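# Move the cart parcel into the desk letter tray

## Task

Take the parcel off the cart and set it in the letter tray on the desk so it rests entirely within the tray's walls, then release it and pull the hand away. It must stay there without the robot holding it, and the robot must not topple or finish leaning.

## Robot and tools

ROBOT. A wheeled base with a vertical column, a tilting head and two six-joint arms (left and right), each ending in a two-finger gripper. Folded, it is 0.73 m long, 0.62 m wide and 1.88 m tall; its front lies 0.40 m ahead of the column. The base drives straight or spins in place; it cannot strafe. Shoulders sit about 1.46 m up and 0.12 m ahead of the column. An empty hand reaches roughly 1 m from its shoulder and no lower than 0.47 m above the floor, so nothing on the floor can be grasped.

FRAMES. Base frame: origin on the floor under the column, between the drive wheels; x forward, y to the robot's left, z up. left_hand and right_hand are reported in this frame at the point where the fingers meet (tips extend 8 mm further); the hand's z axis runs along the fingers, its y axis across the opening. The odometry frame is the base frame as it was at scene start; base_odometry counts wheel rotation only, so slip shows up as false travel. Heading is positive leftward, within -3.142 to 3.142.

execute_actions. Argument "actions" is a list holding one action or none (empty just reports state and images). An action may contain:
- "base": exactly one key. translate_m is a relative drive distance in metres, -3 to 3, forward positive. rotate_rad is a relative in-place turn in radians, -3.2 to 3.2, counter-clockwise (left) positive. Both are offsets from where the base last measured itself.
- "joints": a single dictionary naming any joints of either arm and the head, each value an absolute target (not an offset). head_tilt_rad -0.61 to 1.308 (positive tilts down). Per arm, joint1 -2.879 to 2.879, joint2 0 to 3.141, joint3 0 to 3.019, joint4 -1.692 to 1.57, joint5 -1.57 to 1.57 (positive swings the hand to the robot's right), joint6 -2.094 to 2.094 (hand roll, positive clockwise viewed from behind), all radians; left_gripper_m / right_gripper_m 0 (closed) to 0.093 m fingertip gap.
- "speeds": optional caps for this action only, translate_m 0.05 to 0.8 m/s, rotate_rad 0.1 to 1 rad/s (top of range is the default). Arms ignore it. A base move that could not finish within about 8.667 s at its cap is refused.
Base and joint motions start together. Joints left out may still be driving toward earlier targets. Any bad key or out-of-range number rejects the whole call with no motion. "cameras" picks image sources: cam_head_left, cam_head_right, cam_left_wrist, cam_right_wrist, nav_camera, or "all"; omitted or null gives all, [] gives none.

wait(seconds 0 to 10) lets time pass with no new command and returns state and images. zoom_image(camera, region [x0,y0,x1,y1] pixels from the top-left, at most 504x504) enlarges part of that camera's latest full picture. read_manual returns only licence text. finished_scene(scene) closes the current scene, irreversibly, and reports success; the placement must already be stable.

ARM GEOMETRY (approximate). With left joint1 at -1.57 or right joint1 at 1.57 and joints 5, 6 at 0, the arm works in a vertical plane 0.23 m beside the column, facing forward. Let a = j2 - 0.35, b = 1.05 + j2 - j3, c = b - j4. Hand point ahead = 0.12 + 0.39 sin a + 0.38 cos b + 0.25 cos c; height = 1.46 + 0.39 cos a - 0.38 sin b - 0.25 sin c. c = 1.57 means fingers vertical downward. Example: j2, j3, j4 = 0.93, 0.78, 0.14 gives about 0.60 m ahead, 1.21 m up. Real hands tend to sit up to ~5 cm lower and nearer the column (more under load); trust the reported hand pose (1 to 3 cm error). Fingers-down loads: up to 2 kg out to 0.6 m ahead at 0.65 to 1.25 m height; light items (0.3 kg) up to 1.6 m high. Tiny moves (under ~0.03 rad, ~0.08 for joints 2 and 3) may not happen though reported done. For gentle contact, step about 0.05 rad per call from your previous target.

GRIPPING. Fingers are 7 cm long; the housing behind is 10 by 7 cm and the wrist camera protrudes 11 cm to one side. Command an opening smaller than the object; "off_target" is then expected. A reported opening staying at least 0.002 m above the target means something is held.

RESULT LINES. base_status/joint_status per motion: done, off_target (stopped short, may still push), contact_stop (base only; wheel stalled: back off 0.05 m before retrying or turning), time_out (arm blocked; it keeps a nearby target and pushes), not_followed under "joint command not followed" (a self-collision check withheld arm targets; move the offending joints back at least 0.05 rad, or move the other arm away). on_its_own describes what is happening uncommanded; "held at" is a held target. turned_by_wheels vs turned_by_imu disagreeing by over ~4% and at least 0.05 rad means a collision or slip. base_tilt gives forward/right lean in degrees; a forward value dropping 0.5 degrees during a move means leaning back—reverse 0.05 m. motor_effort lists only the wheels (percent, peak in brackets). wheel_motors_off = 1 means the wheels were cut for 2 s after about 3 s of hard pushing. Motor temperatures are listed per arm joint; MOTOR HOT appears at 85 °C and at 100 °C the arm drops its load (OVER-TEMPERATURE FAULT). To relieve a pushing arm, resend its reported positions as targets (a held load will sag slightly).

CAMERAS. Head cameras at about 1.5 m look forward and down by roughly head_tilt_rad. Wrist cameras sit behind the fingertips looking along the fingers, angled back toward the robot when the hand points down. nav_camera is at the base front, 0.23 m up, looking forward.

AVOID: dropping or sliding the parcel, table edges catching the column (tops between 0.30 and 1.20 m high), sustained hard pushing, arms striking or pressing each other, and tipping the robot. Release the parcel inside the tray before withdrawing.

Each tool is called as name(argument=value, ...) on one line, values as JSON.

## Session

execute_actions(actions=[])

Scene clock: 0.00 s.
Motor temperatures (°C, as the motors report them): left_arm=[23 22 24 23 24 22] | right_arm=[24 24 23 26 23 22]
base_odometry: x=+0.000 y=+0.000 heading=+0.000 (m, m, rad; odometry frame)
turned_by_wheels: +0.000 (rad since the last result)
turned_by_imu: +0.000 (rad since the last result)
base_tilt: forward=+0.2 right=+0.0 (deg)
base_status: not commanded
joint_positions: head_tilt_rad=+0.883 left_joint1_rad=-1.562 left_joint2_rad=+0.898 left_joint3_rad=+0.397 left_joint4_rad=-0.896 left_joint5_rad=-0.021 left_joint6_rad=+0.094 left_gripper_m=+0.095 right_joint1_rad=+1.556 right_joint2_rad=+0.883 right_joint3_rad=+0.377 right_joint4_rad=-0.927 right_joint5_rad=-0.040 right_joint6_rad=+0.004 right_gripper_m=+0.094
joint_status: not commanded
wheel_motors_off: 0
motor_effort: left_wheel=+0 right_wheel=+0 (%)
left_hand: x=+0.1459 y=+0.2300 z=+1.2442 quat_wxyz=(+0.423, -0.043, -0.905, +0.008) (m; base frame)
right_hand: x=+0.1334 y=-0.2215 z=+1.2541 quat_wxyz=(+0.439, -0.017, -0.898, -0.013) (m; base frame)
pictures: cam_head_left, cam_head_right, cam_left_wrist, cam_right_wrist, nav_camera
camera_calibration (this result's frames):
cam_head_left: T_world_to_cam=[[-0.0140463, -0.999803, 0.0139936, 0.0256625], [-0.81643, 0.00338812, -0.577435, 0.938915], [0.577274, -0.0195356, -0.816317, 1.1678], [0, 0, 0, 1]] pos_world=[0.0927778, 0.04529, 1.4951]
cam_head_right: T_world_to_cam=[[-0.0199812, -0.999427, 0.0273335, -0.0681293], [-0.822008, 0.000859468, -0.569475, 0.927361], [0.569125, -0.0338471, -0.821554, 1.17205], [0, 0, 0, 1]] pos_world=[0.0938941, -0.0292167, 1.49287]
cam_left_wrist: T_world_to_cam=[[-0.0676425, -0.996009, 0.0582288, 0.16556], [-0.0562833, 0.0620789, 0.996483, -1.24273], [-0.996121, 0.0641273, -0.0602578, 0.326868], [0, 0, 0, 1]] pos_world=[0.266854, 0.221085, 1.24842]
cam_right_wrist: T_world_to_cam=[[-0.0270884, -0.999606, 0.00734704, -0.229181], [-0.0341936, 0.008272, 0.999381, -1.24555], [-0.999048, 0.0268204, -0.0344042, 0.303382], [0, 0, 0, 1]] pos_world=[0.254295, -0.226924, 1.2569]
Images, in order (width x height): cam_head_left 672x504, cam_head_right 672x504, cam_left_wrist 672x504, cam_right_wrist 672x504, nav_camera 672x504.

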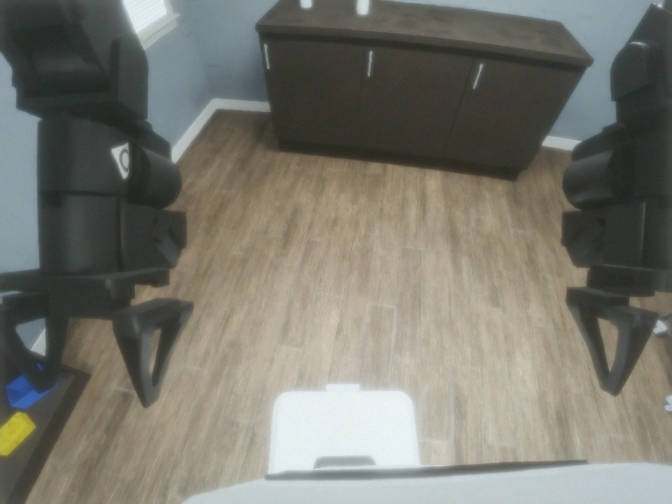

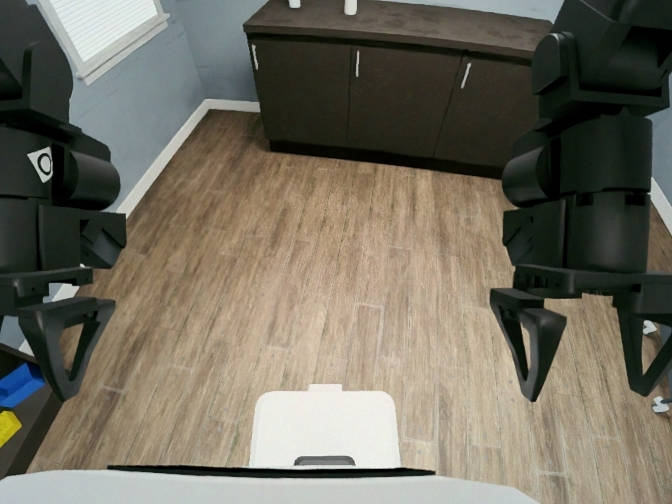

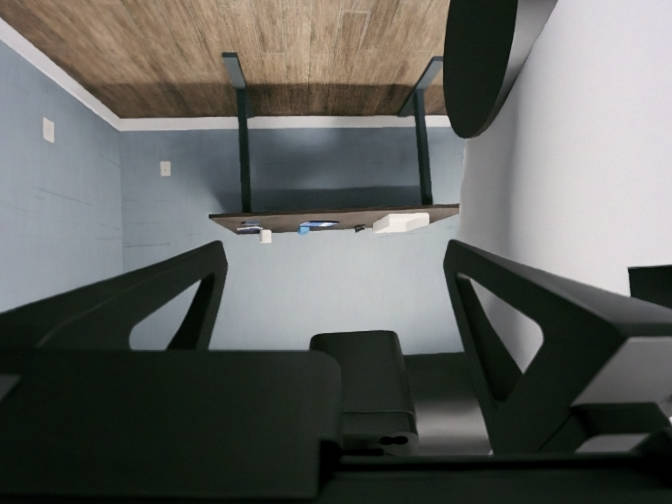

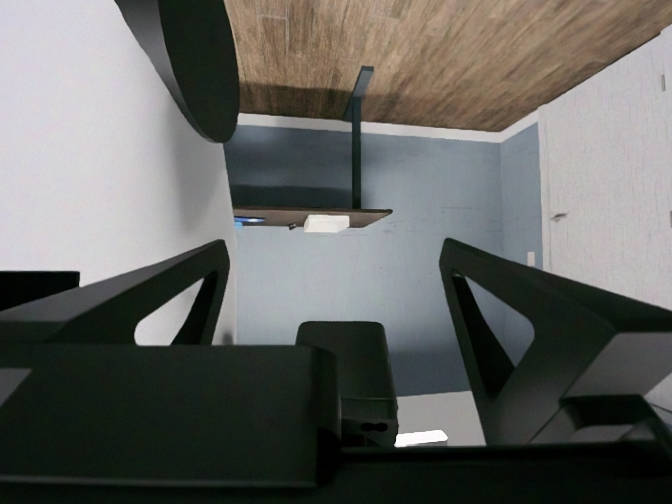

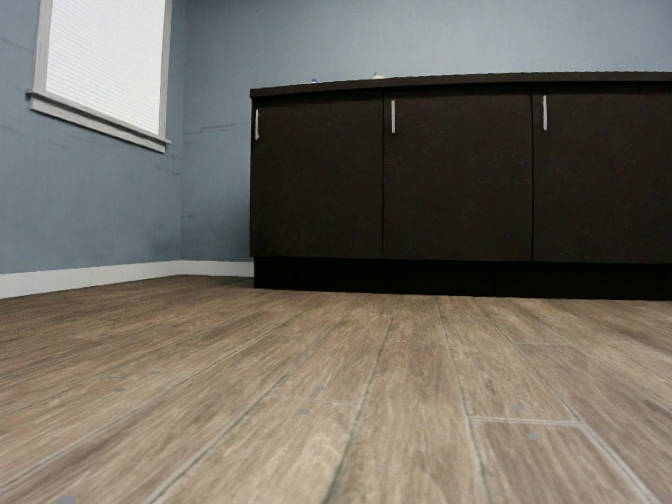

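Cart wheels at right; desk behind.

execute_actions(actions=[{"base":{"rotate_rad":-1.35},"joints":{"head_tilt_rad":0.6}}], cameras=["cam_head_left","cam_head_right","nav_camera"])

Scene clock: 2.80 s.
Motor temperatures (°C, as the motors report them): left_arm=[23 22 24 23 24 22] | right_arm=[24 24 23 26 23 22]
base_odometry: x=+0.000 y=+0.000 heading=-1.349 (m, m, rad; odometry frame)
turned_by_wheels: -1.349 (rad since the last result)
turned_by_imu: -1.323 (rad since the last result)
base_tilt: forward=+0.2 right=+0.0 (deg)
base_status: done
joint_positions: head_tilt_rad=+0.618 left_joint1_rad=-1.562 left_joint2_rad=+0.898 left_joint3_rad=+0.397 left_joint4_rad=-0.896 left_joint5_rad=-0.021 left_joint6_rad=+0.094 left_gripper_m=+0.095 right_joint1_rad=+1.556 right_joint2_rad=+0.883 right_joint3_rad=+0.377 right_joint4_rad=-0.927 right_joint5_rad=-0.040 right_joint6_rad=+0.004 right_gripper_m=+0.094
joint_status: all done
wheel_motors_off: 0
motor_effort: left_wheel=+3(35) right_wheel=-3(39) (%)
left_hand: x=+0.1459 y=+0.2300 z=+1.2442 quat_wxyz=(+0.423, -0.043, -0.905, +0.008) (m; base frame)
right_hand: x=+0.1334 y=-0.2215 z=+1.2541 quat_wxyz=(+0.439, -0.017, -0.898, -0.013) (m; base frame)
pictures: cam_head_left, cam_head_right, nav_camera
camera_calibration (this result's frames):
cam_head_left: T_world_to_cam=[[-0.0172226, -0.999803, 0.00982354, 0.0322432], [-0.636575, 0.00338812, -0.771208, 1.22833], [0.771023, -0.0195356, -0.636508, 0.881208], [0, 0, 0, 1]] pos_world=[0.103049, 0.04529, 1.50788]
cam_head_right: T_world_to_cam=[[-0.0264459, -0.999427, 0.0211419, -0.0582711], [-0.644044, 0.000859468, -0.764988, 1.21955], [0.764532, -0.0338471, -0.643697, 0.888379], [0, 0, 0, 1]] pos_world=[0.10471, -0.0292167, 1.50602]
Images, in order (width x height): cam_head_left 672x504, cam_head_right 672x504, nav_camera 672x504.

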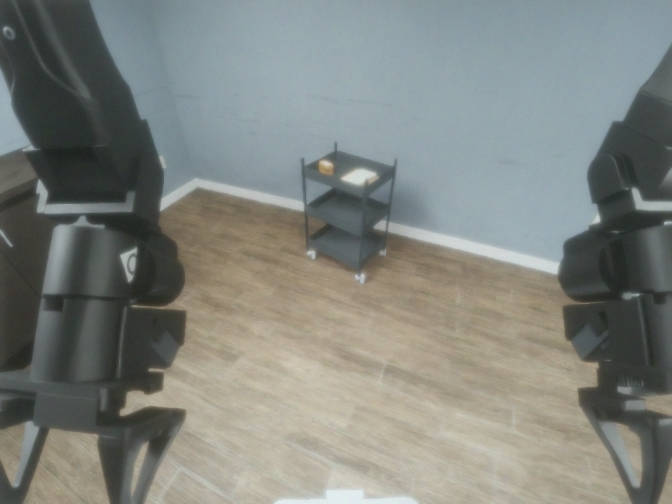

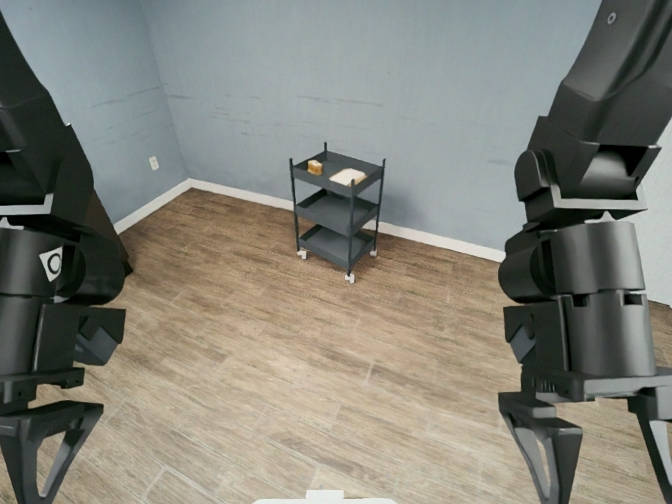

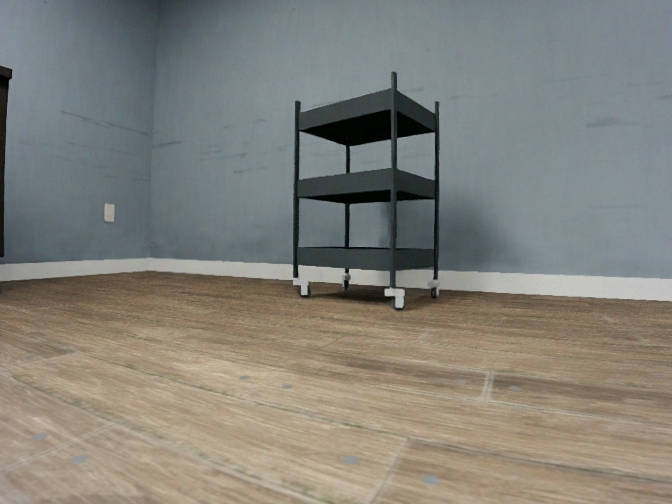

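zoom_image(camera="cam_head_left", region=[280, 130, 420, 290])

Region (280, 130, 420, 290) of cam_head_left's 672x504 image, scaled by 3.150, with more detail than that image has; it fills the left 441 columns of this view, and the rest is white.

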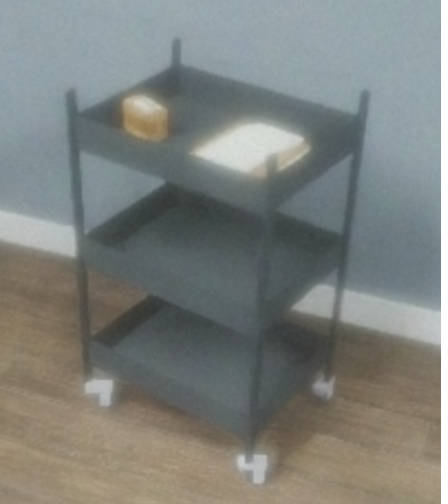

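execute_actions(actions=[{"base":{"rotate_rad":0.155},"joints":{"right_joint1_rad":1.57,"right_joint2_rad":0.9,"right_joint3_rad":1.3,"right_joint4_rad":-0.92,"right_joint5_rad":0}}], cameras=[])

execute_actions(actions=[{"base":{"translate_m":1.05},"joints":{"head_tilt_rad":0.9,"right_joint2_rad":1.42,"right_joint3_rad":1.33,"right_joint4_rad":-0.43,"right_joint6_rad":0.78}}], cameras=["cam_head_left","cam_head_right","cam_right_wrist","nav_camera"])

Scene clock: 5.17 s.
Motor temperatures (°C, as the motors report them): left_arm=[23 22 24 23 24 22] | right_arm=[24 24 24 26 23 22]
base_odometry: x=+0.000 y=+0.000 heading=-1.195 (m, m, rad; odometry frame)
turned_by_wheels: +0.154 (rad since the last result)
turned_by_imu: +0.152 (rad since the last result)
base_tilt: forward=+0.2 right=+0.0 (deg)
base_status: done
joint_positions: head_tilt_rad=+0.618 left_joint1_rad=-1.562 left_joint2_rad=+0.898 left_joint3_rad=+0.397 left_joint4_rad=-0.896 left_joint5_rad=-0.021 left_joint6_rad=+0.094 left_gripper_m=+0.095 right_joint1_rad=+1.558 right_joint2_rad=+0.899 right_joint3_rad=+1.275 right_joint4_rad=-0.927 right_joint5_rad=-0.002 right_joint6_rad=+0.004 right_gripper_m=+0.094
joint_status: all done
wheel_motors_off: 0
motor_effort: left_wheel=-2(24) right_wheel=+5(28) (%)
left_hand: x=+0.1459 y=+0.2300 z=+1.2442 quat_wxyz=(+0.423, -0.043, -0.905, +0.008) (m; base frame)
right_hand: x=+0.6183 y=-0.2303 z=+1.3003 quat_wxyz=(+0.014, -0.005, -1.000, +0.005) (m; base frame)
pictures: none
No camera images: the call's "cameras" was empty. Leave "cameras" out to get every camera's image.

Scene clock: 8.40 s.
Motor temperatures (°C, as the motors report them): left_arm=[23 22 24 23 24 22] | right_arm=[24 24 24 26 23 22]
base_odometry: x=+0.385 y=-0.977 heading=-1.196 (m, m, rad; odometry frame)
turned_by_wheels: -0.001 (rad since the last result)
turned_by_imu: +0.002 (rad since the last result)
base_tilt: forward=+0.2 right=+0.0 (deg)
base_status: done
joint_positions: head_tilt_rad=+0.902 left_joint1_rad=-1.562 left_joint2_rad=+0.898 left_joint3_rad=+0.399 left_joint4_rad=-0.896 left_joint5_rad=-0.021 left_joint6_rad=+0.094 left_gripper_m=+0.095 right_joint1_rad=+1.558 right_joint2_rad=+1.425 right_joint3_rad=+1.318 right_joint4_rad=-0.442 right_joint5_rad=-0.002 right_joint6_rad=+0.774 right_gripper_m=+0.094
joint_status: all done
wheel_motors_off: 0
motor_effort: left_wheel=-1(45) right_wheel=+2(62) (%)
left_hand: x=+0.1467 y=+0.2300 z=+1.2439 quat_wxyz=(+0.422, -0.043, -0.905, +0.008) (m; base frame)
right_hand: x=+0.6113 y=-0.2330 z=+1.0429 quat_wxyz=(+0.010, -0.380, -0.925, +0.009) (m; base frame)
pictures: cam_head_left, cam_head_right, cam_right_wrist, nav_camera
camera_calibration (this result's frames):
cam_head_left: T_world_to_cam=[[-0.0137782, -0.999803, 0.0142576, 0.0252425], [-0.827242, 0.00338812, -0.561836, 0.915434], [0.561677, -0.0195356, -0.827126, 1.18523], [0, 0, 0, 1]] pos_world=[0.091918, 0.04529, 1.4943]
cam_head_right: T_world_to_cam=[[-0.0194589, -0.999427, 0.0277078, -0.0687318], [-0.832668, 0.000859468, -0.553772, 0.903711], [0.553431, -0.0338471, -0.832207, 1.18924], [0, 0, 0, 1]] pos_world=[0.0929918, -0.0292167, 1.49205]
cam_right_wrist: T_world_to_cam=[[-0.705365, -0.707373, 0.045658, 0.216568], [-0.549474, 0.586334, 0.595224, -0.146781], [-0.447816, 0.394762, -0.802262, 1.3234], [0, 0, 0, 1]] pos_world=[0.664748, -0.283173, 1.1392]
Images, in order (width x height): cam_head_left 672x504, cam_head_right 672x504, cam_right_wrist 672x504, nav_camera 672x504.

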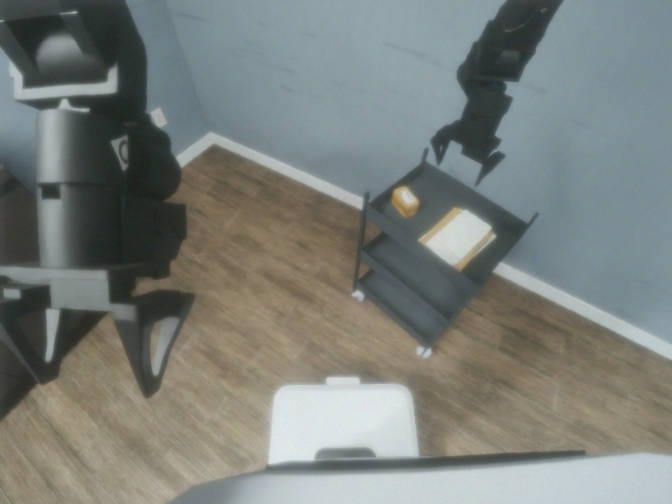

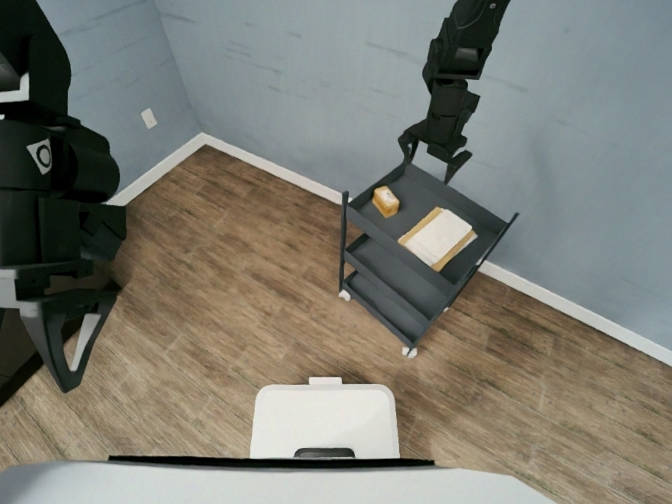

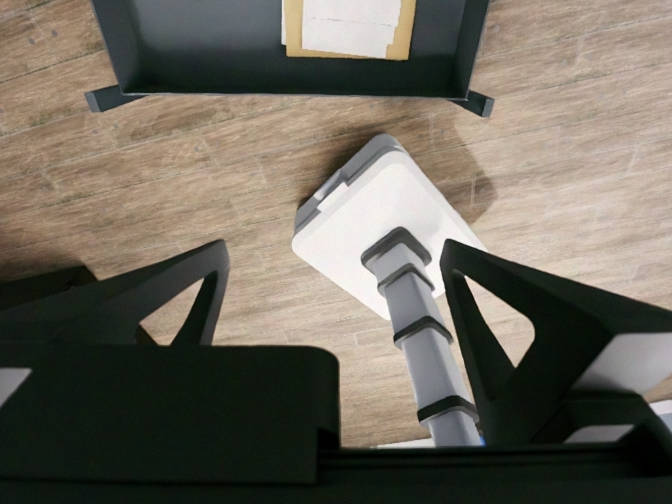

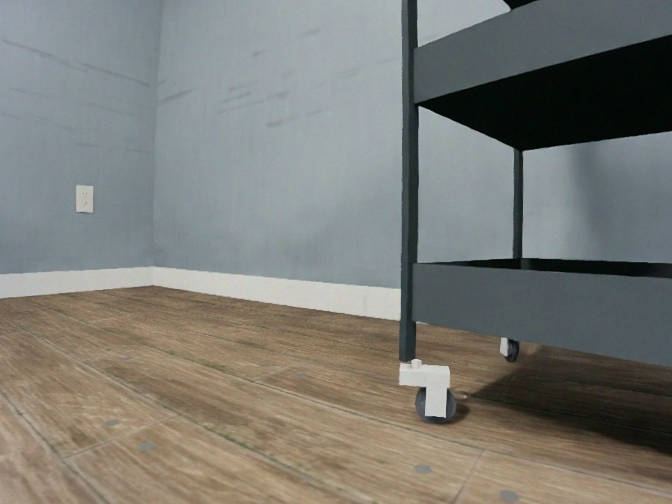

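zoom_image(camera="cam_head_right", region=[330, 150, 530, 290])

Region (330, 150, 530, 290) of cam_head_right's 672x504 image, scaled by 2.520, with more detail than that image has; it fills the top 353 rows of this view, and the rest is white.

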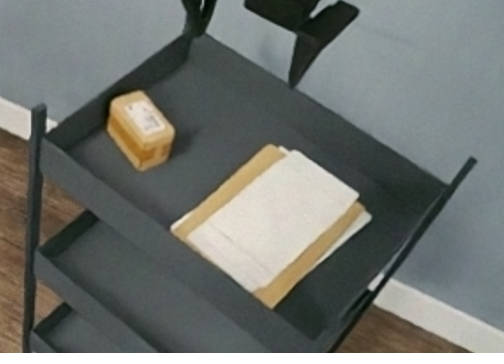

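execute_actions(actions=[{"base":{"translate_m":0.17},"joints":{"right_joint2_rad":1.756,"right_joint3_rad":1.69,"right_joint4_rad":-0.45,"right_joint6_rad":-0.56}}], cameras=["cam_head_right","cam_right_wrist"])

Scene clock: 11.17 s.
Motor temperatures (°C, as the motors report them): left_arm=[23 22 24 23 24 22] | right_arm=[24 25 24 26 23 22]
base_odometry: x=+0.447 y=-1.135 heading=-1.197 (m, m, rad; odometry frame)
turned_by_wheels: -0.001 (rad since the last result)
turned_by_imu: +0.000 (rad since the last result)
base_tilt: forward=+0.3 right=+0.0 (deg)
base_status: done
joint_positions: head_tilt_rad=+0.902 left_joint1_rad=-1.562 left_joint2_rad=+0.899 left_joint3_rad=+0.399 left_joint4_rad=-0.896 left_joint5_rad=-0.021 left_joint6_rad=+0.094 left_gripper_m=+0.095 right_joint1_rad=+1.558 right_joint2_rad=+1.762 right_joint3_rad=+1.678 right_joint4_rad=-0.445 right_joint5_rad=-0.002 right_joint6_rad=-0.553 right_gripper_m=+0.094
joint_status: all done
wheel_motors_off: 0
motor_effort: left_wheel=-3(39) right_wheel=+0(43) (%)
left_hand: x=+0.1466 y=+0.2300 z=+1.2439 quat_wxyz=(+0.423, -0.043, -0.905, +0.008) (m; base frame)
right_hand: x=+0.6652 y=-0.2346 z=+0.9243 quat_wxyz=(+0.004, +0.270, -0.963, +0.004) (m; base frame)
pictures: cam_head_right, cam_right_wrist
camera_calibration (this result's frames):
cam_head_right: T_world_to_cam=[[-0.0194527, -0.999427, 0.0277121, -0.0687388], [-0.832792, 0.000859468, -0.553586, 0.903431], [0.553245, -0.0338471, -0.832331, 1.18944], [0, 0, 0, 1]] pos_world=[0.0929811, -0.0292167, 1.49204]
cam_right_wrist: T_world_to_cam=[[0.516647, -0.855794, 0.0263143, -0.571001], [-0.696652, -0.402308, 0.59399, -0.178573], [-0.497747, -0.325215, -0.804042, 1.11901], [0, 0, 0, 1]] pos_world=[0.727585, -0.196583, 1.02082]
Images, in order (width x height): cam_head_right 672x504, cam_right_wrist 672x504.

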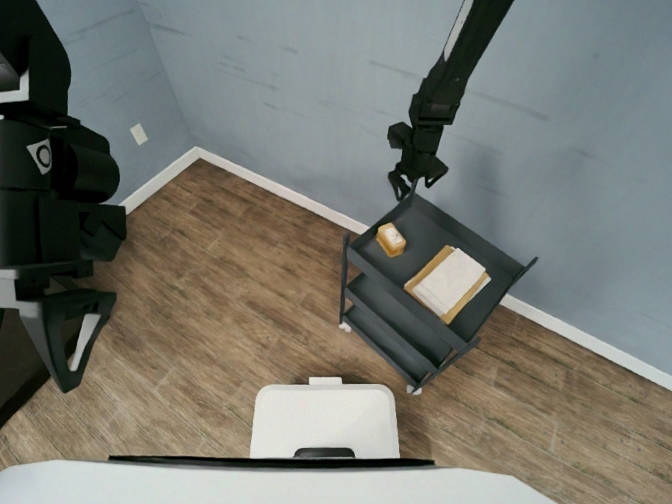

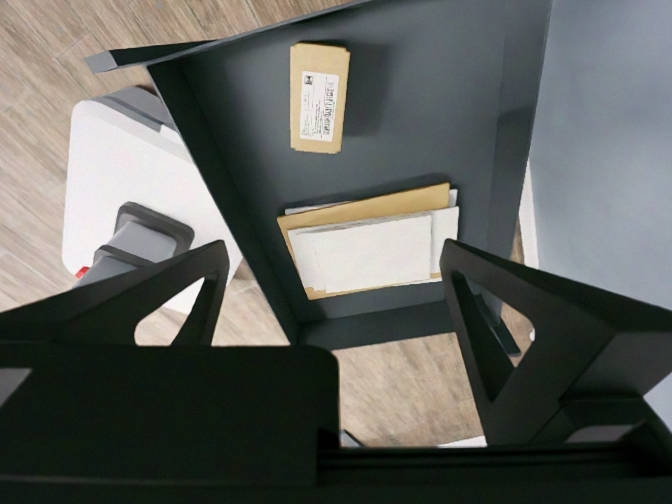

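execute_actions(actions=[{"joints":{"right_joint1_rad":1.59,"right_joint2_rad":2.141,"right_joint3_rad":2.143,"right_joint4_rad":-0.52,"right_joint6_rad":-0.48}}], cameras=["cam_head_right","cam_right_wrist"])

Scene clock: 13.23 s.
Motor temperatures (°C, as the motors report them): left_arm=[23 22 24 23 24 22] | right_arm=[24 25 24 26 23 22]
base_odometry: x=+0.447 y=-1.135 heading=-1.197 (m, m, rad; odometry frame)
turned_by_wheels: +0.000 (rad since the last result)
turned_by_imu: +0.000 (rad since the last result)
base_tilt: forward=+0.3 right=+0.0 (deg)
base_status: not commanded
joint_positions: head_tilt_rad=+0.902 left_joint1_rad=-1.562 left_joint2_rad=+0.899 left_joint3_rad=+0.399 left_joint4_rad=-0.896 left_joint5_rad=-0.021 left_joint6_rad=+0.094 left_gripper_m=+0.095 right_joint1_rad=+1.582 right_joint2_rad=+2.149 right_joint3_rad=+2.122 right_joint4_rad=-0.511 right_joint5_rad=-0.002 right_joint6_rad=-0.485 right_gripper_m=+0.094
joint_status: all done
wheel_motors_off: 0
motor_effort: left_wheel=+0(2) right_wheel=+1(3) (%)
left_hand: x=+0.1466 y=+0.2300 z=+1.2439 quat_wxyz=(+0.423, -0.043, -0.905, +0.008) (m; base frame)
right_hand: x=+0.6771 y=-0.2154 z=+0.7863 quat_wxyz=(+0.005, +0.243, -0.970, -0.007) (m; base frame)
pictures: cam_head_right, cam_right_wrist
camera_calibration (this result's frames):
cam_head_right: T_world_to_cam=[[-0.0194527, -0.999427, 0.0277121, -0.0687388], [-0.832792, 0.000859468, -0.553586, 0.903431], [0.553245, -0.0338471, -0.832331, 1.18944], [0, 0, 0, 1]] pos_world=[0.0929811, -0.0292167, 1.49204]
cam_right_wrist: T_world_to_cam=[[0.467983, -0.883723, 0.00508441, -0.513425], [-0.71365, -0.374514, 0.591982, -0.0615145], [-0.521243, -0.280666, -0.805935, 1.04714], [0, 0, 0, 1]] pos_world=[0.742189, -0.182867, 0.882953]
Images, in order (width x height): cam_head_right 672x504, cam_right_wrist 672x504.

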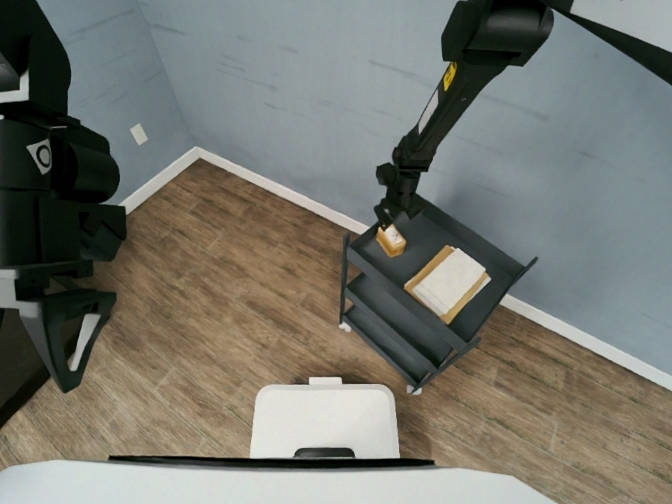

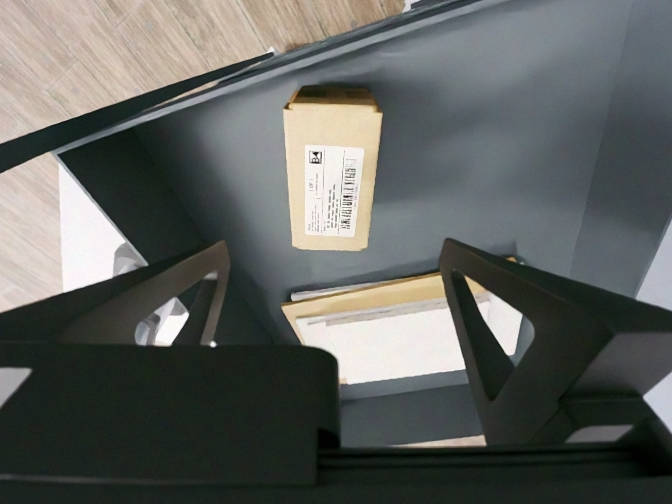

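execute_actions(actions=[{"joints":{"right_joint2_rad":2.434,"right_joint3_rad":2.57,"right_joint4_rad":-0.65,"right_gripper_m":0.08}}], cameras=["cam_head_right","cam_right_wrist"])

Scene clock: 15.03 s.
Motor temperatures (°C, as the motors report them): left_arm=[23 22 24 23 24 22] | right_arm=[24 26 24 26 23 22]
base_odometry: x=+0.447 y=-1.135 heading=-1.197 (m, m, rad; odometry frame)
turned_by_wheels: +0.000 (rad since the last result)
turned_by_imu: +0.000 (rad since the last result)
base_tilt: forward=+0.3 right=+0.0 (deg)
base_status: not commanded
joint_positions: head_tilt_rad=+0.902 left_joint1_rad=-1.562 left_joint2_rad=+0.899 left_joint3_rad=+0.399 left_joint4_rad=-0.896 left_joint5_rad=-0.021 left_joint6_rad=+0.094 left_gripper_m=+0.095 right_joint1_rad=+1.582 right_joint2_rad=+2.440 right_joint3_rad=+2.545 right_joint4_rad=-0.640 right_joint5_rad=-0.002 right_joint6_rad=-0.485 right_gripper_m=+0.080
joint_status: all done
wheel_motors_off: 0
motor_effort: left_wheel=-2(3) right_wheel=+1(1) (%)
left_hand: x=+0.1466 y=+0.2300 z=+1.2439 quat_wxyz=(+0.423, -0.043, -0.905, +0.008) (m; base frame)
right_hand: x=+0.6788 y=-0.2147 z=+0.7092 quat_wxyz=(+0.004, +0.243, -0.970, -0.007) (m; base frame)
pictures: cam_head_right, cam_right_wrist
camera_calibration (this result's frames):
cam_head_right: T_world_to_cam=[[-0.0194527, -0.999427, 0.0277121, -0.0687388], [-0.832792, 0.000859468, -0.553586, 0.903431], [0.553245, -0.0338471, -0.832331, 1.18944], [0, 0, 0, 1]] pos_world=[0.0929811, -0.0292167, 1.49204]
cam_right_wrist: T_world_to_cam=[[0.467957, -0.883731, 0.0059676, -0.513774], [-0.714785, -0.374507, 0.590615, -0.0126956], [-0.51971, -0.280648, -0.806931, 0.985834], [0, 0, 0, 1]] pos_world=[0.743697, -0.18212, 0.806064]
Images, in order (width x height): cam_head_right 672x504, cam_right_wrist 672x504.

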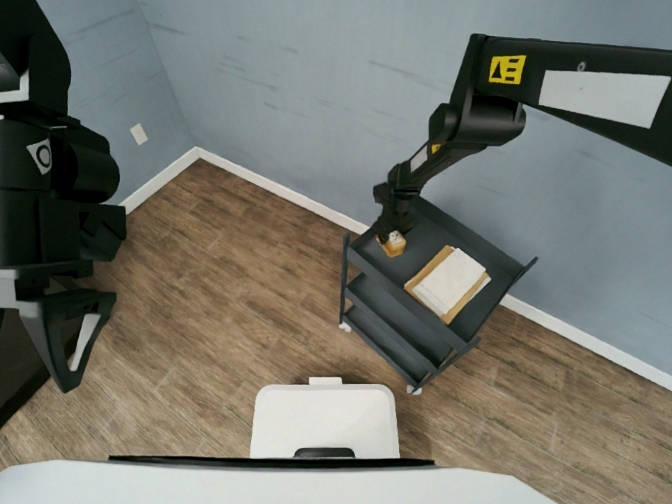

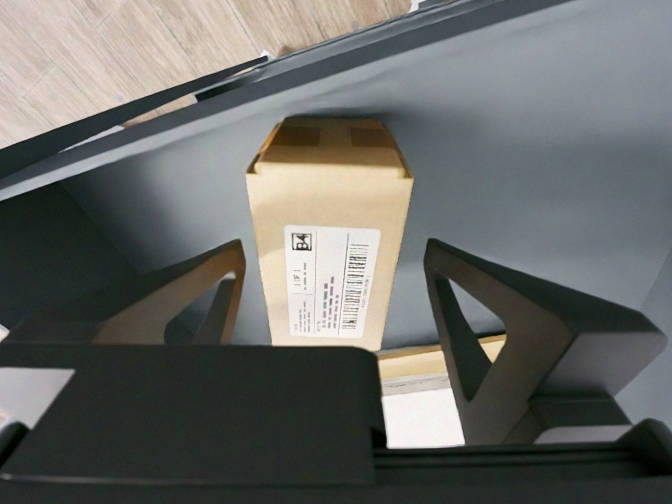

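execute_actions(actions=[{"joints":{"right_joint2_rad":2.49,"right_joint3_rad":2.63}}], cameras=["cam_right_wrist"])

execute_actions(actions=[{"joints":{"right_gripper_m":0.03}}], cameras=["cam_right_wrist"])

execute_actions(actions=[{"joints":{"right_joint2_rad":1.756,"right_joint3_rad":1.69,"right_joint4_rad":-0.45}}], cameras=["cam_right_wrist","cam_head_right"])

Scene clock: 16.17 s.
Motor temperatures (°C, as the motors report them): left_arm=[23 23 24 23 24 22] | right_arm=[24 26 24 26 23 22]
base_odometry: x=+0.447 y=-1.135 heading=-1.197 (m, m, rad; odometry frame)
turned_by_wheels: +0.000 (rad since the last result)
turned_by_imu: +0.000 (rad since the last result)
base_tilt: forward=+0.3 right=+0.0 (deg)
base_status: not commanded
joint_positions: head_tilt_rad=+0.902 left_joint1_rad=-1.562 left_joint2_rad=+0.899 left_joint3_rad=+0.399 left_joint4_rad=-0.896 left_joint5_rad=-0.021 left_joint6_rad=+0.094 left_gripper_m=+0.095 right_joint1_rad=+1.582 right_joint2_rad=+2.473 right_joint3_rad=+2.604 right_joint4_rad=-0.640 right_joint5_rad=-0.002 right_joint6_rad=-0.485 right_gripper_m=+0.080
joint_status: all done
wheel_motors_off: 0
motor_effort: left_wheel=-1(3) right_wheel=+1(2) (%)
left_hand: x=+0.1466 y=+0.2300 z=+1.2439 quat_wxyz=(+0.423, -0.043, -0.905, +0.008) (m; base frame)
right_hand: x=+0.6862 y=-0.2146 z=+0.7040 quat_wxyz=(-0.008, +0.243, -0.970, -0.004) (m; base frame)
pictures: cam_right_wrist
camera_calibration (this result's frames):
cam_right_wrist: T_world_to_cam=[[0.467436, -0.883848, 0.017796, -0.525151], [-0.729736, -0.374412, 0.572102, 0.0190838], [-0.498988, -0.280408, -0.819989, 0.98054], [0, 0, 0, 1]] pos_world=[0.748679, -0.182058, 0.80246]
Images, in order (width x height): cam_right_wrist 672x504.

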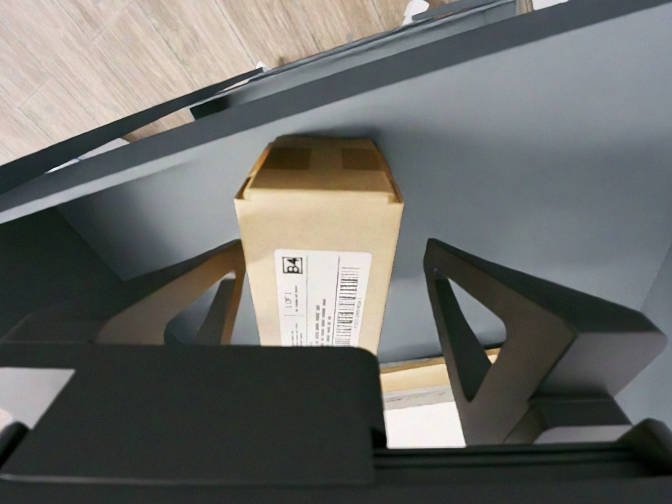

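Scene clock: 16.77 s.
Motor temperatures (°C, as the motors report them): left_arm=[23 23 24 23 24 22] | right_arm=[24 26 24 26 23 22]
base_odometry: x=+0.447 y=-1.135 heading=-1.197 (m, m, rad; odometry frame)
turned_by_wheels: +0.000 (rad since the last result)
turned_by_imu: +0.000 (rad since the last result)
base_tilt: forward=+0.3 right=+0.0 (deg)
base_status: not commanded
joint_positions: head_tilt_rad=+0.902 left_joint1_rad=-1.562 left_joint2_rad=+0.899 left_joint3_rad=+0.399 left_joint4_rad=-0.896 left_joint5_rad=-0.021 left_joint6_rad=+0.094 left_gripper_m=+0.095 right_joint1_rad=+1.582 right_joint2_rad=+2.473 right_joint3_rad=+2.604 right_joint4_rad=-0.640 right_joint5_rad=-0.002 right_joint6_rad=-0.485 right_gripper_m=+0.049
joint_status: right_gripper_m off_target (ended at +0.049, target +0.030)
wheel_motors_off: 0
motor_effort: left_wheel=-1(2) right_wheel=+2(2) (%)
left_hand: x=+0.1466 y=+0.2300 z=+1.2439 quat_wxyz=(+0.423, -0.043, -0.905, +0.008) (m; base frame)
right_hand: x=+0.6862 y=-0.2146 z=+0.7040 quat_wxyz=(-0.008, +0.243, -0.970, -0.004) (m; base frame)
pictures: cam_right_wrist
camera_calibration (this result's frames):
cam_right_wrist: T_world_to_cam=[[0.467099, -0.884026, 0.0177893, -0.524954], [-0.729876, -0.374137, 0.572103, 0.0192383], [-0.499099, -0.280213, -0.819989, 0.980657], [0, 0, 0, 1]] pos_world=[0.748692, -0.182082, 0.80246]
Images, in order (width x height): cam_right_wrist 672x504.

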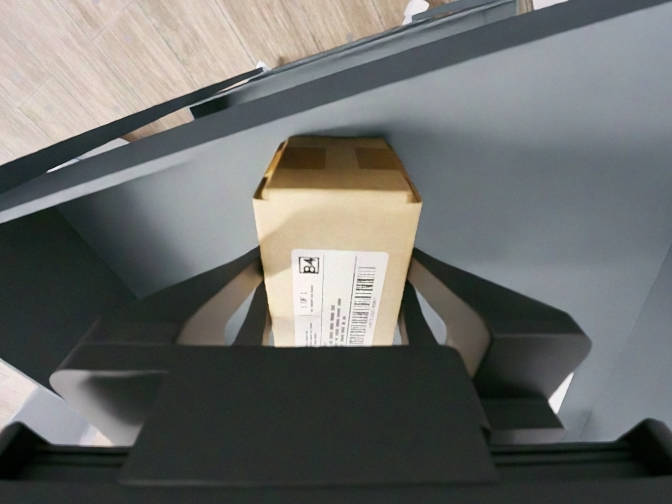

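Scene clock: 18.60 s.
Motor temperatures (°C, as the motors report them): left_arm=[23 23 24 23 24 22] | right_arm=[24 26 24 26 23 22]
base_odometry: x=+0.447 y=-1.135 heading=-1.197 (m, m, rad; odometry frame)
turned_by_wheels: +0.000 (rad since the last result)
turned_by_imu: +0.000 (rad since the last result)
base_tilt: forward=+0.3 right=+0.0 (deg)
base_status: not commanded
joint_positions: head_tilt_rad=+0.902 left_joint1_rad=-1.562 left_joint2_rad=+0.899 left_joint3_rad=+0.399 left_joint4_rad=-0.896 left_joint5_rad=-0.021 left_joint6_rad=+0.094 left_gripper_m=+0.095 right_joint1_rad=+1.582 right_joint2_rad=+1.775 right_joint3_rad=+1.676 right_joint4_rad=-0.456 right_joint5_rad=+0.002 right_joint6_rad=-0.485 right_gripper_m=+0.049
joint_status: all done
wheel_motors_off: 0
motor_effort: left_wheel=-2(2) right_wheel=+3(3) (%)
left_hand: x=+0.1466 y=+0.2300 z=+1.2439 quat_wxyz=(+0.423, -0.043, -0.905, +0.008) (m; base frame)
right_hand: x=+0.6540 y=-0.2174 z=+0.9166 quat_wxyz=(+0.015, +0.243, -0.970, -0.008) (m; base frame)
pictures: cam_head_right, cam_right_wrist
camera_calibration (this result's frames):
cam_head_right: T_world_to_cam=[[-0.0194527, -0.999427, 0.0277121, -0.0687388], [-0.832792, 0.000859468, -0.553586, 0.903431], [0.553245, -0.0338471, -0.832331, 1.18944], [0, 0, 0, 1]] pos_world=[0.0929811, -0.0292167, 1.49204]
cam_right_wrist: T_world_to_cam=[[0.467914, -0.883774, -0.000345374, -0.500017], [-0.702738, -0.372301, 0.60626, -0.175647], [-0.535925, -0.283435, -0.795266, 1.13885], [0, 0, 0, 1]] pos_world=[0.72087, -0.184506, 1.012]
Images, in order (width x height): cam_head_right 672x504, cam_right_wrist 672x504.

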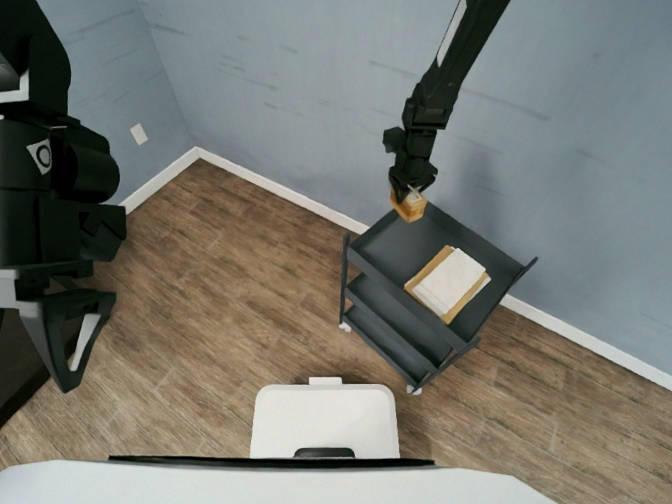

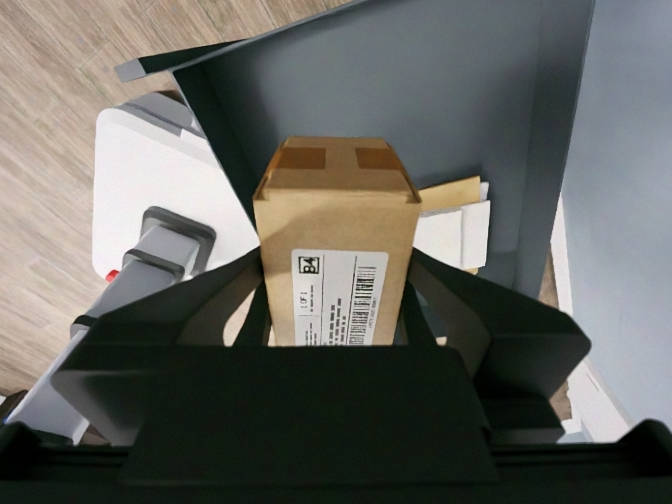

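execute_actions(actions=[{"base":{"translate_m":-0.3},"joints":{"head_tilt_rad":0.6,"right_joint1_rad":1.57,"right_joint2_rad":0.9,"right_joint3_rad":1.3,"right_joint4_rad":-0.92,"right_joint6_rad":0}}], cameras=[])

execute_actions(actions=[{"base":{"rotate_rad":-2.245}}], cameras=[])

execute_actions(actions=[{"base":{"translate_m":0.9}}], cameras=["cam_head_left","cam_head_right","nav_camera"])

Scene clock: 21.43 s.
Motor temperatures (°C, as the motors report them): left_arm=[23 23 24 23 24 22] | right_arm=[24 26 25 26 23 22]
base_odometry: x=+0.338 y=-0.856 heading=-1.198 (m, m, rad; odometry frame)
turned_by_wheels: -0.001 (rad since the last result)
turned_by_imu: -0.002 (rad since the last result)
base_tilt: forward=+0.3 right=+0.0 (deg)
base_status: done
joint_positions: head_tilt_rad=+0.617 left_joint1_rad=-1.562 left_joint2_rad=+0.898 left_joint3_rad=+0.395 left_joint4_rad=-0.896 left_joint5_rad=-0.021 left_joint6_rad=+0.094 left_gripper_m=+0.095 right_joint1_rad=+1.582 right_joint2_rad=+0.895 right_joint3_rad=+1.291 right_joint4_rad=-0.907 right_joint5_rad=+0.002 right_joint6_rad=-0.007 right_gripper_m=+0.049
joint_status: all done
wheel_motors_off: 0
motor_effort: left_wheel=-1(37) right_wheel=+0(43) (%)
left_hand: x=+0.1445 y=+0.2300 z=+1.2447 quat_wxyz=(+0.424, -0.043, -0.905, +0.008) (m; base frame)
right_hand: x=+0.6314 y=-0.2214 z=+1.3070 quat_wxyz=(-0.006, +0.006, -1.000, -0.004) (m; base frame)
pictures: none
No camera images: the call's "cameras" was empty. Leave "cameras" out to get every camera's image.

Scene clock: 25.00 s.
Motor temperatures (°C, as the motors report them): left_arm=[23 23 24 23 24 22] | right_arm=[24 27 25 26 23 22]
base_odometry: x=+0.338 y=-0.856 heading=+2.841 (m, m, rad; odometry frame)
turned_by_wheels: -2.244 (rad since the last result)
turned_by_imu: -2.201 (rad since the last result)
base_tilt: forward=+0.2 right=+0.0 (deg)
base_status: done
joint_positions: head_tilt_rad=+0.617 left_joint1_rad=-1.562 left_joint2_rad=+0.898 left_joint3_rad=+0.396 left_joint4_rad=-0.896 left_joint5_rad=-0.021 left_joint6_rad=+0.094 left_gripper_m=+0.095 right_joint1_rad=+1.580 right_joint2_rad=+0.895 right_joint3_rad=+1.291 right_joint4_rad=-0.907 right_joint5_rad=+0.001 right_joint6_rad=-0.007 right_gripper_m=+0.049
joint_status: not commanded
wheel_motors_off: 0
motor_effort: left_wheel=+2(42) right_wheel=-2(30) (%)
left_hand: x=+0.1456 y=+0.2300 z=+1.2444 quat_wxyz=(+0.423, -0.043, -0.905, +0.008) (m; base frame)
right_hand: x=+0.6314 y=-0.2220 z=+1.3070 quat_wxyz=(-0.006, +0.006, -1.000, -0.003) (m; base frame)
pictures: none
No camera images: the call's "cameras" was empty. Leave "cameras" out to get every camera's image.

Scene clock: 27.97 s.
Motor temperatures (°C, as the motors report them): left_arm=[23 23 24 23 24 22] | right_arm=[24 27 25 26 23 22]
base_odometry: x=-0.522 y=-0.589 heading=+2.841 (m, m, rad; odometry frame)
turned_by_wheels: +0.000 (rad since the last result)
turned_by_imu: +0.002 (rad since the last result)
base_tilt: forward=+0.2 right=+0.0 (deg)
base_status: done
joint_positions: head_tilt_rad=+0.617 left_joint1_rad=-1.562 left_joint2_rad=+0.898 left_joint3_rad=+0.399 left_joint4_rad=-0.896 left_joint5_rad=-0.021 left_joint6_rad=+0.094 left_gripper_m=+0.095 right_joint1_rad=+1.580 right_joint2_rad=+0.896 right_joint3_rad=+1.290 right_joint4_rad=-0.909 right_joint5_rad=+0.001 right_joint6_rad=-0.007 right_gripper_m=+0.049
joint_status: not commanded
wheel_motors_off: 0
motor_effort: left_wheel=-2(54) right_wheel=+1(48) (%)
left_hand: x=+0.1470 y=+0.2300 z=+1.2439 quat_wxyz=(+0.422, -0.043, -0.906, +0.008) (m; base frame)
right_hand: x=+0.6306 y=-0.2220 z=+1.3062 quat_wxyz=(-0.004, +0.006, -1.000, -0.003) (m; base frame)
pictures: cam_head_left, cam_head_right, nav_camera
camera_calibration (this result's frames):
cam_head_left: T_world_to_cam=[[-0.017231, -0.999803, 0.00980879, 0.0322663], [-0.635914, 0.00338812, -0.771753, 1.22914], [0.771568, -0.0195356, -0.635847, 0.880164], [0, 0, 0, 1]] pos_world=[0.103077, 0.04529, 1.50792]
cam_head_right: T_world_to_cam=[[-0.026464, -0.999427, 0.0211193, -0.0582353], [-0.643388, 0.000859468, -0.76554, 1.22037], [0.765082, -0.0338471, -0.643042, 0.887343], [0, 0, 0, 1]] pos_world=[0.104739, -0.0292167, 1.50607]
Images, in order (width x height): cam_head_left 672x504, cam_head_right 672x504, nav_camera 672x504.

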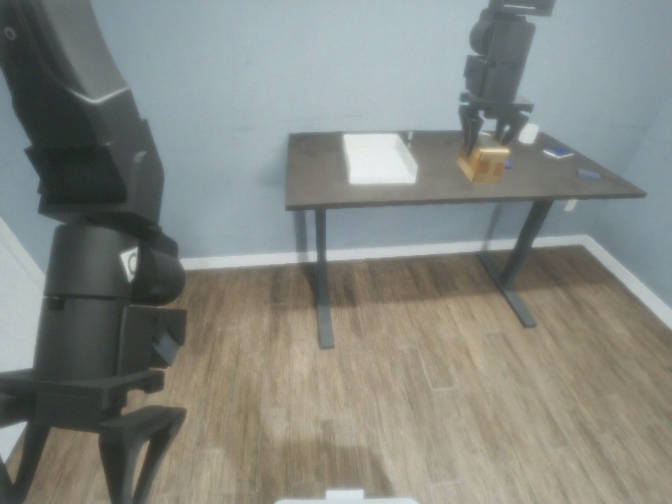

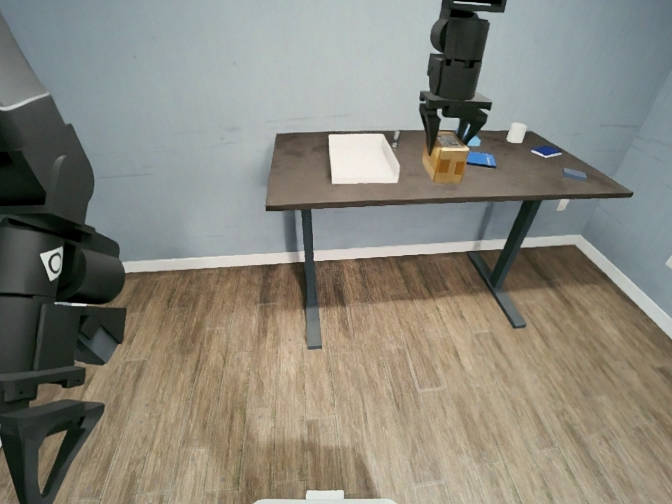

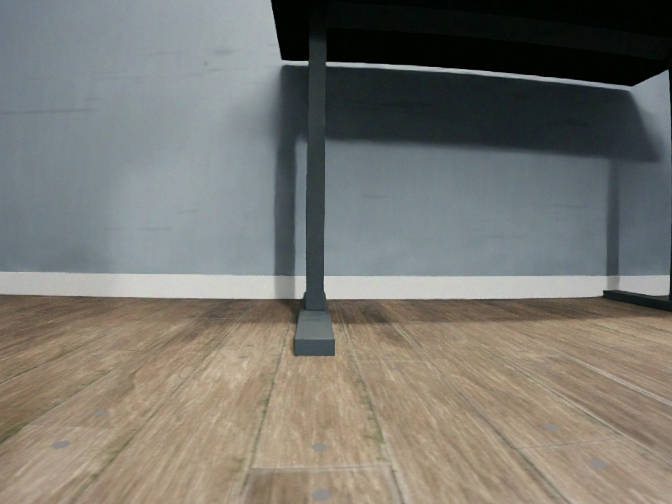

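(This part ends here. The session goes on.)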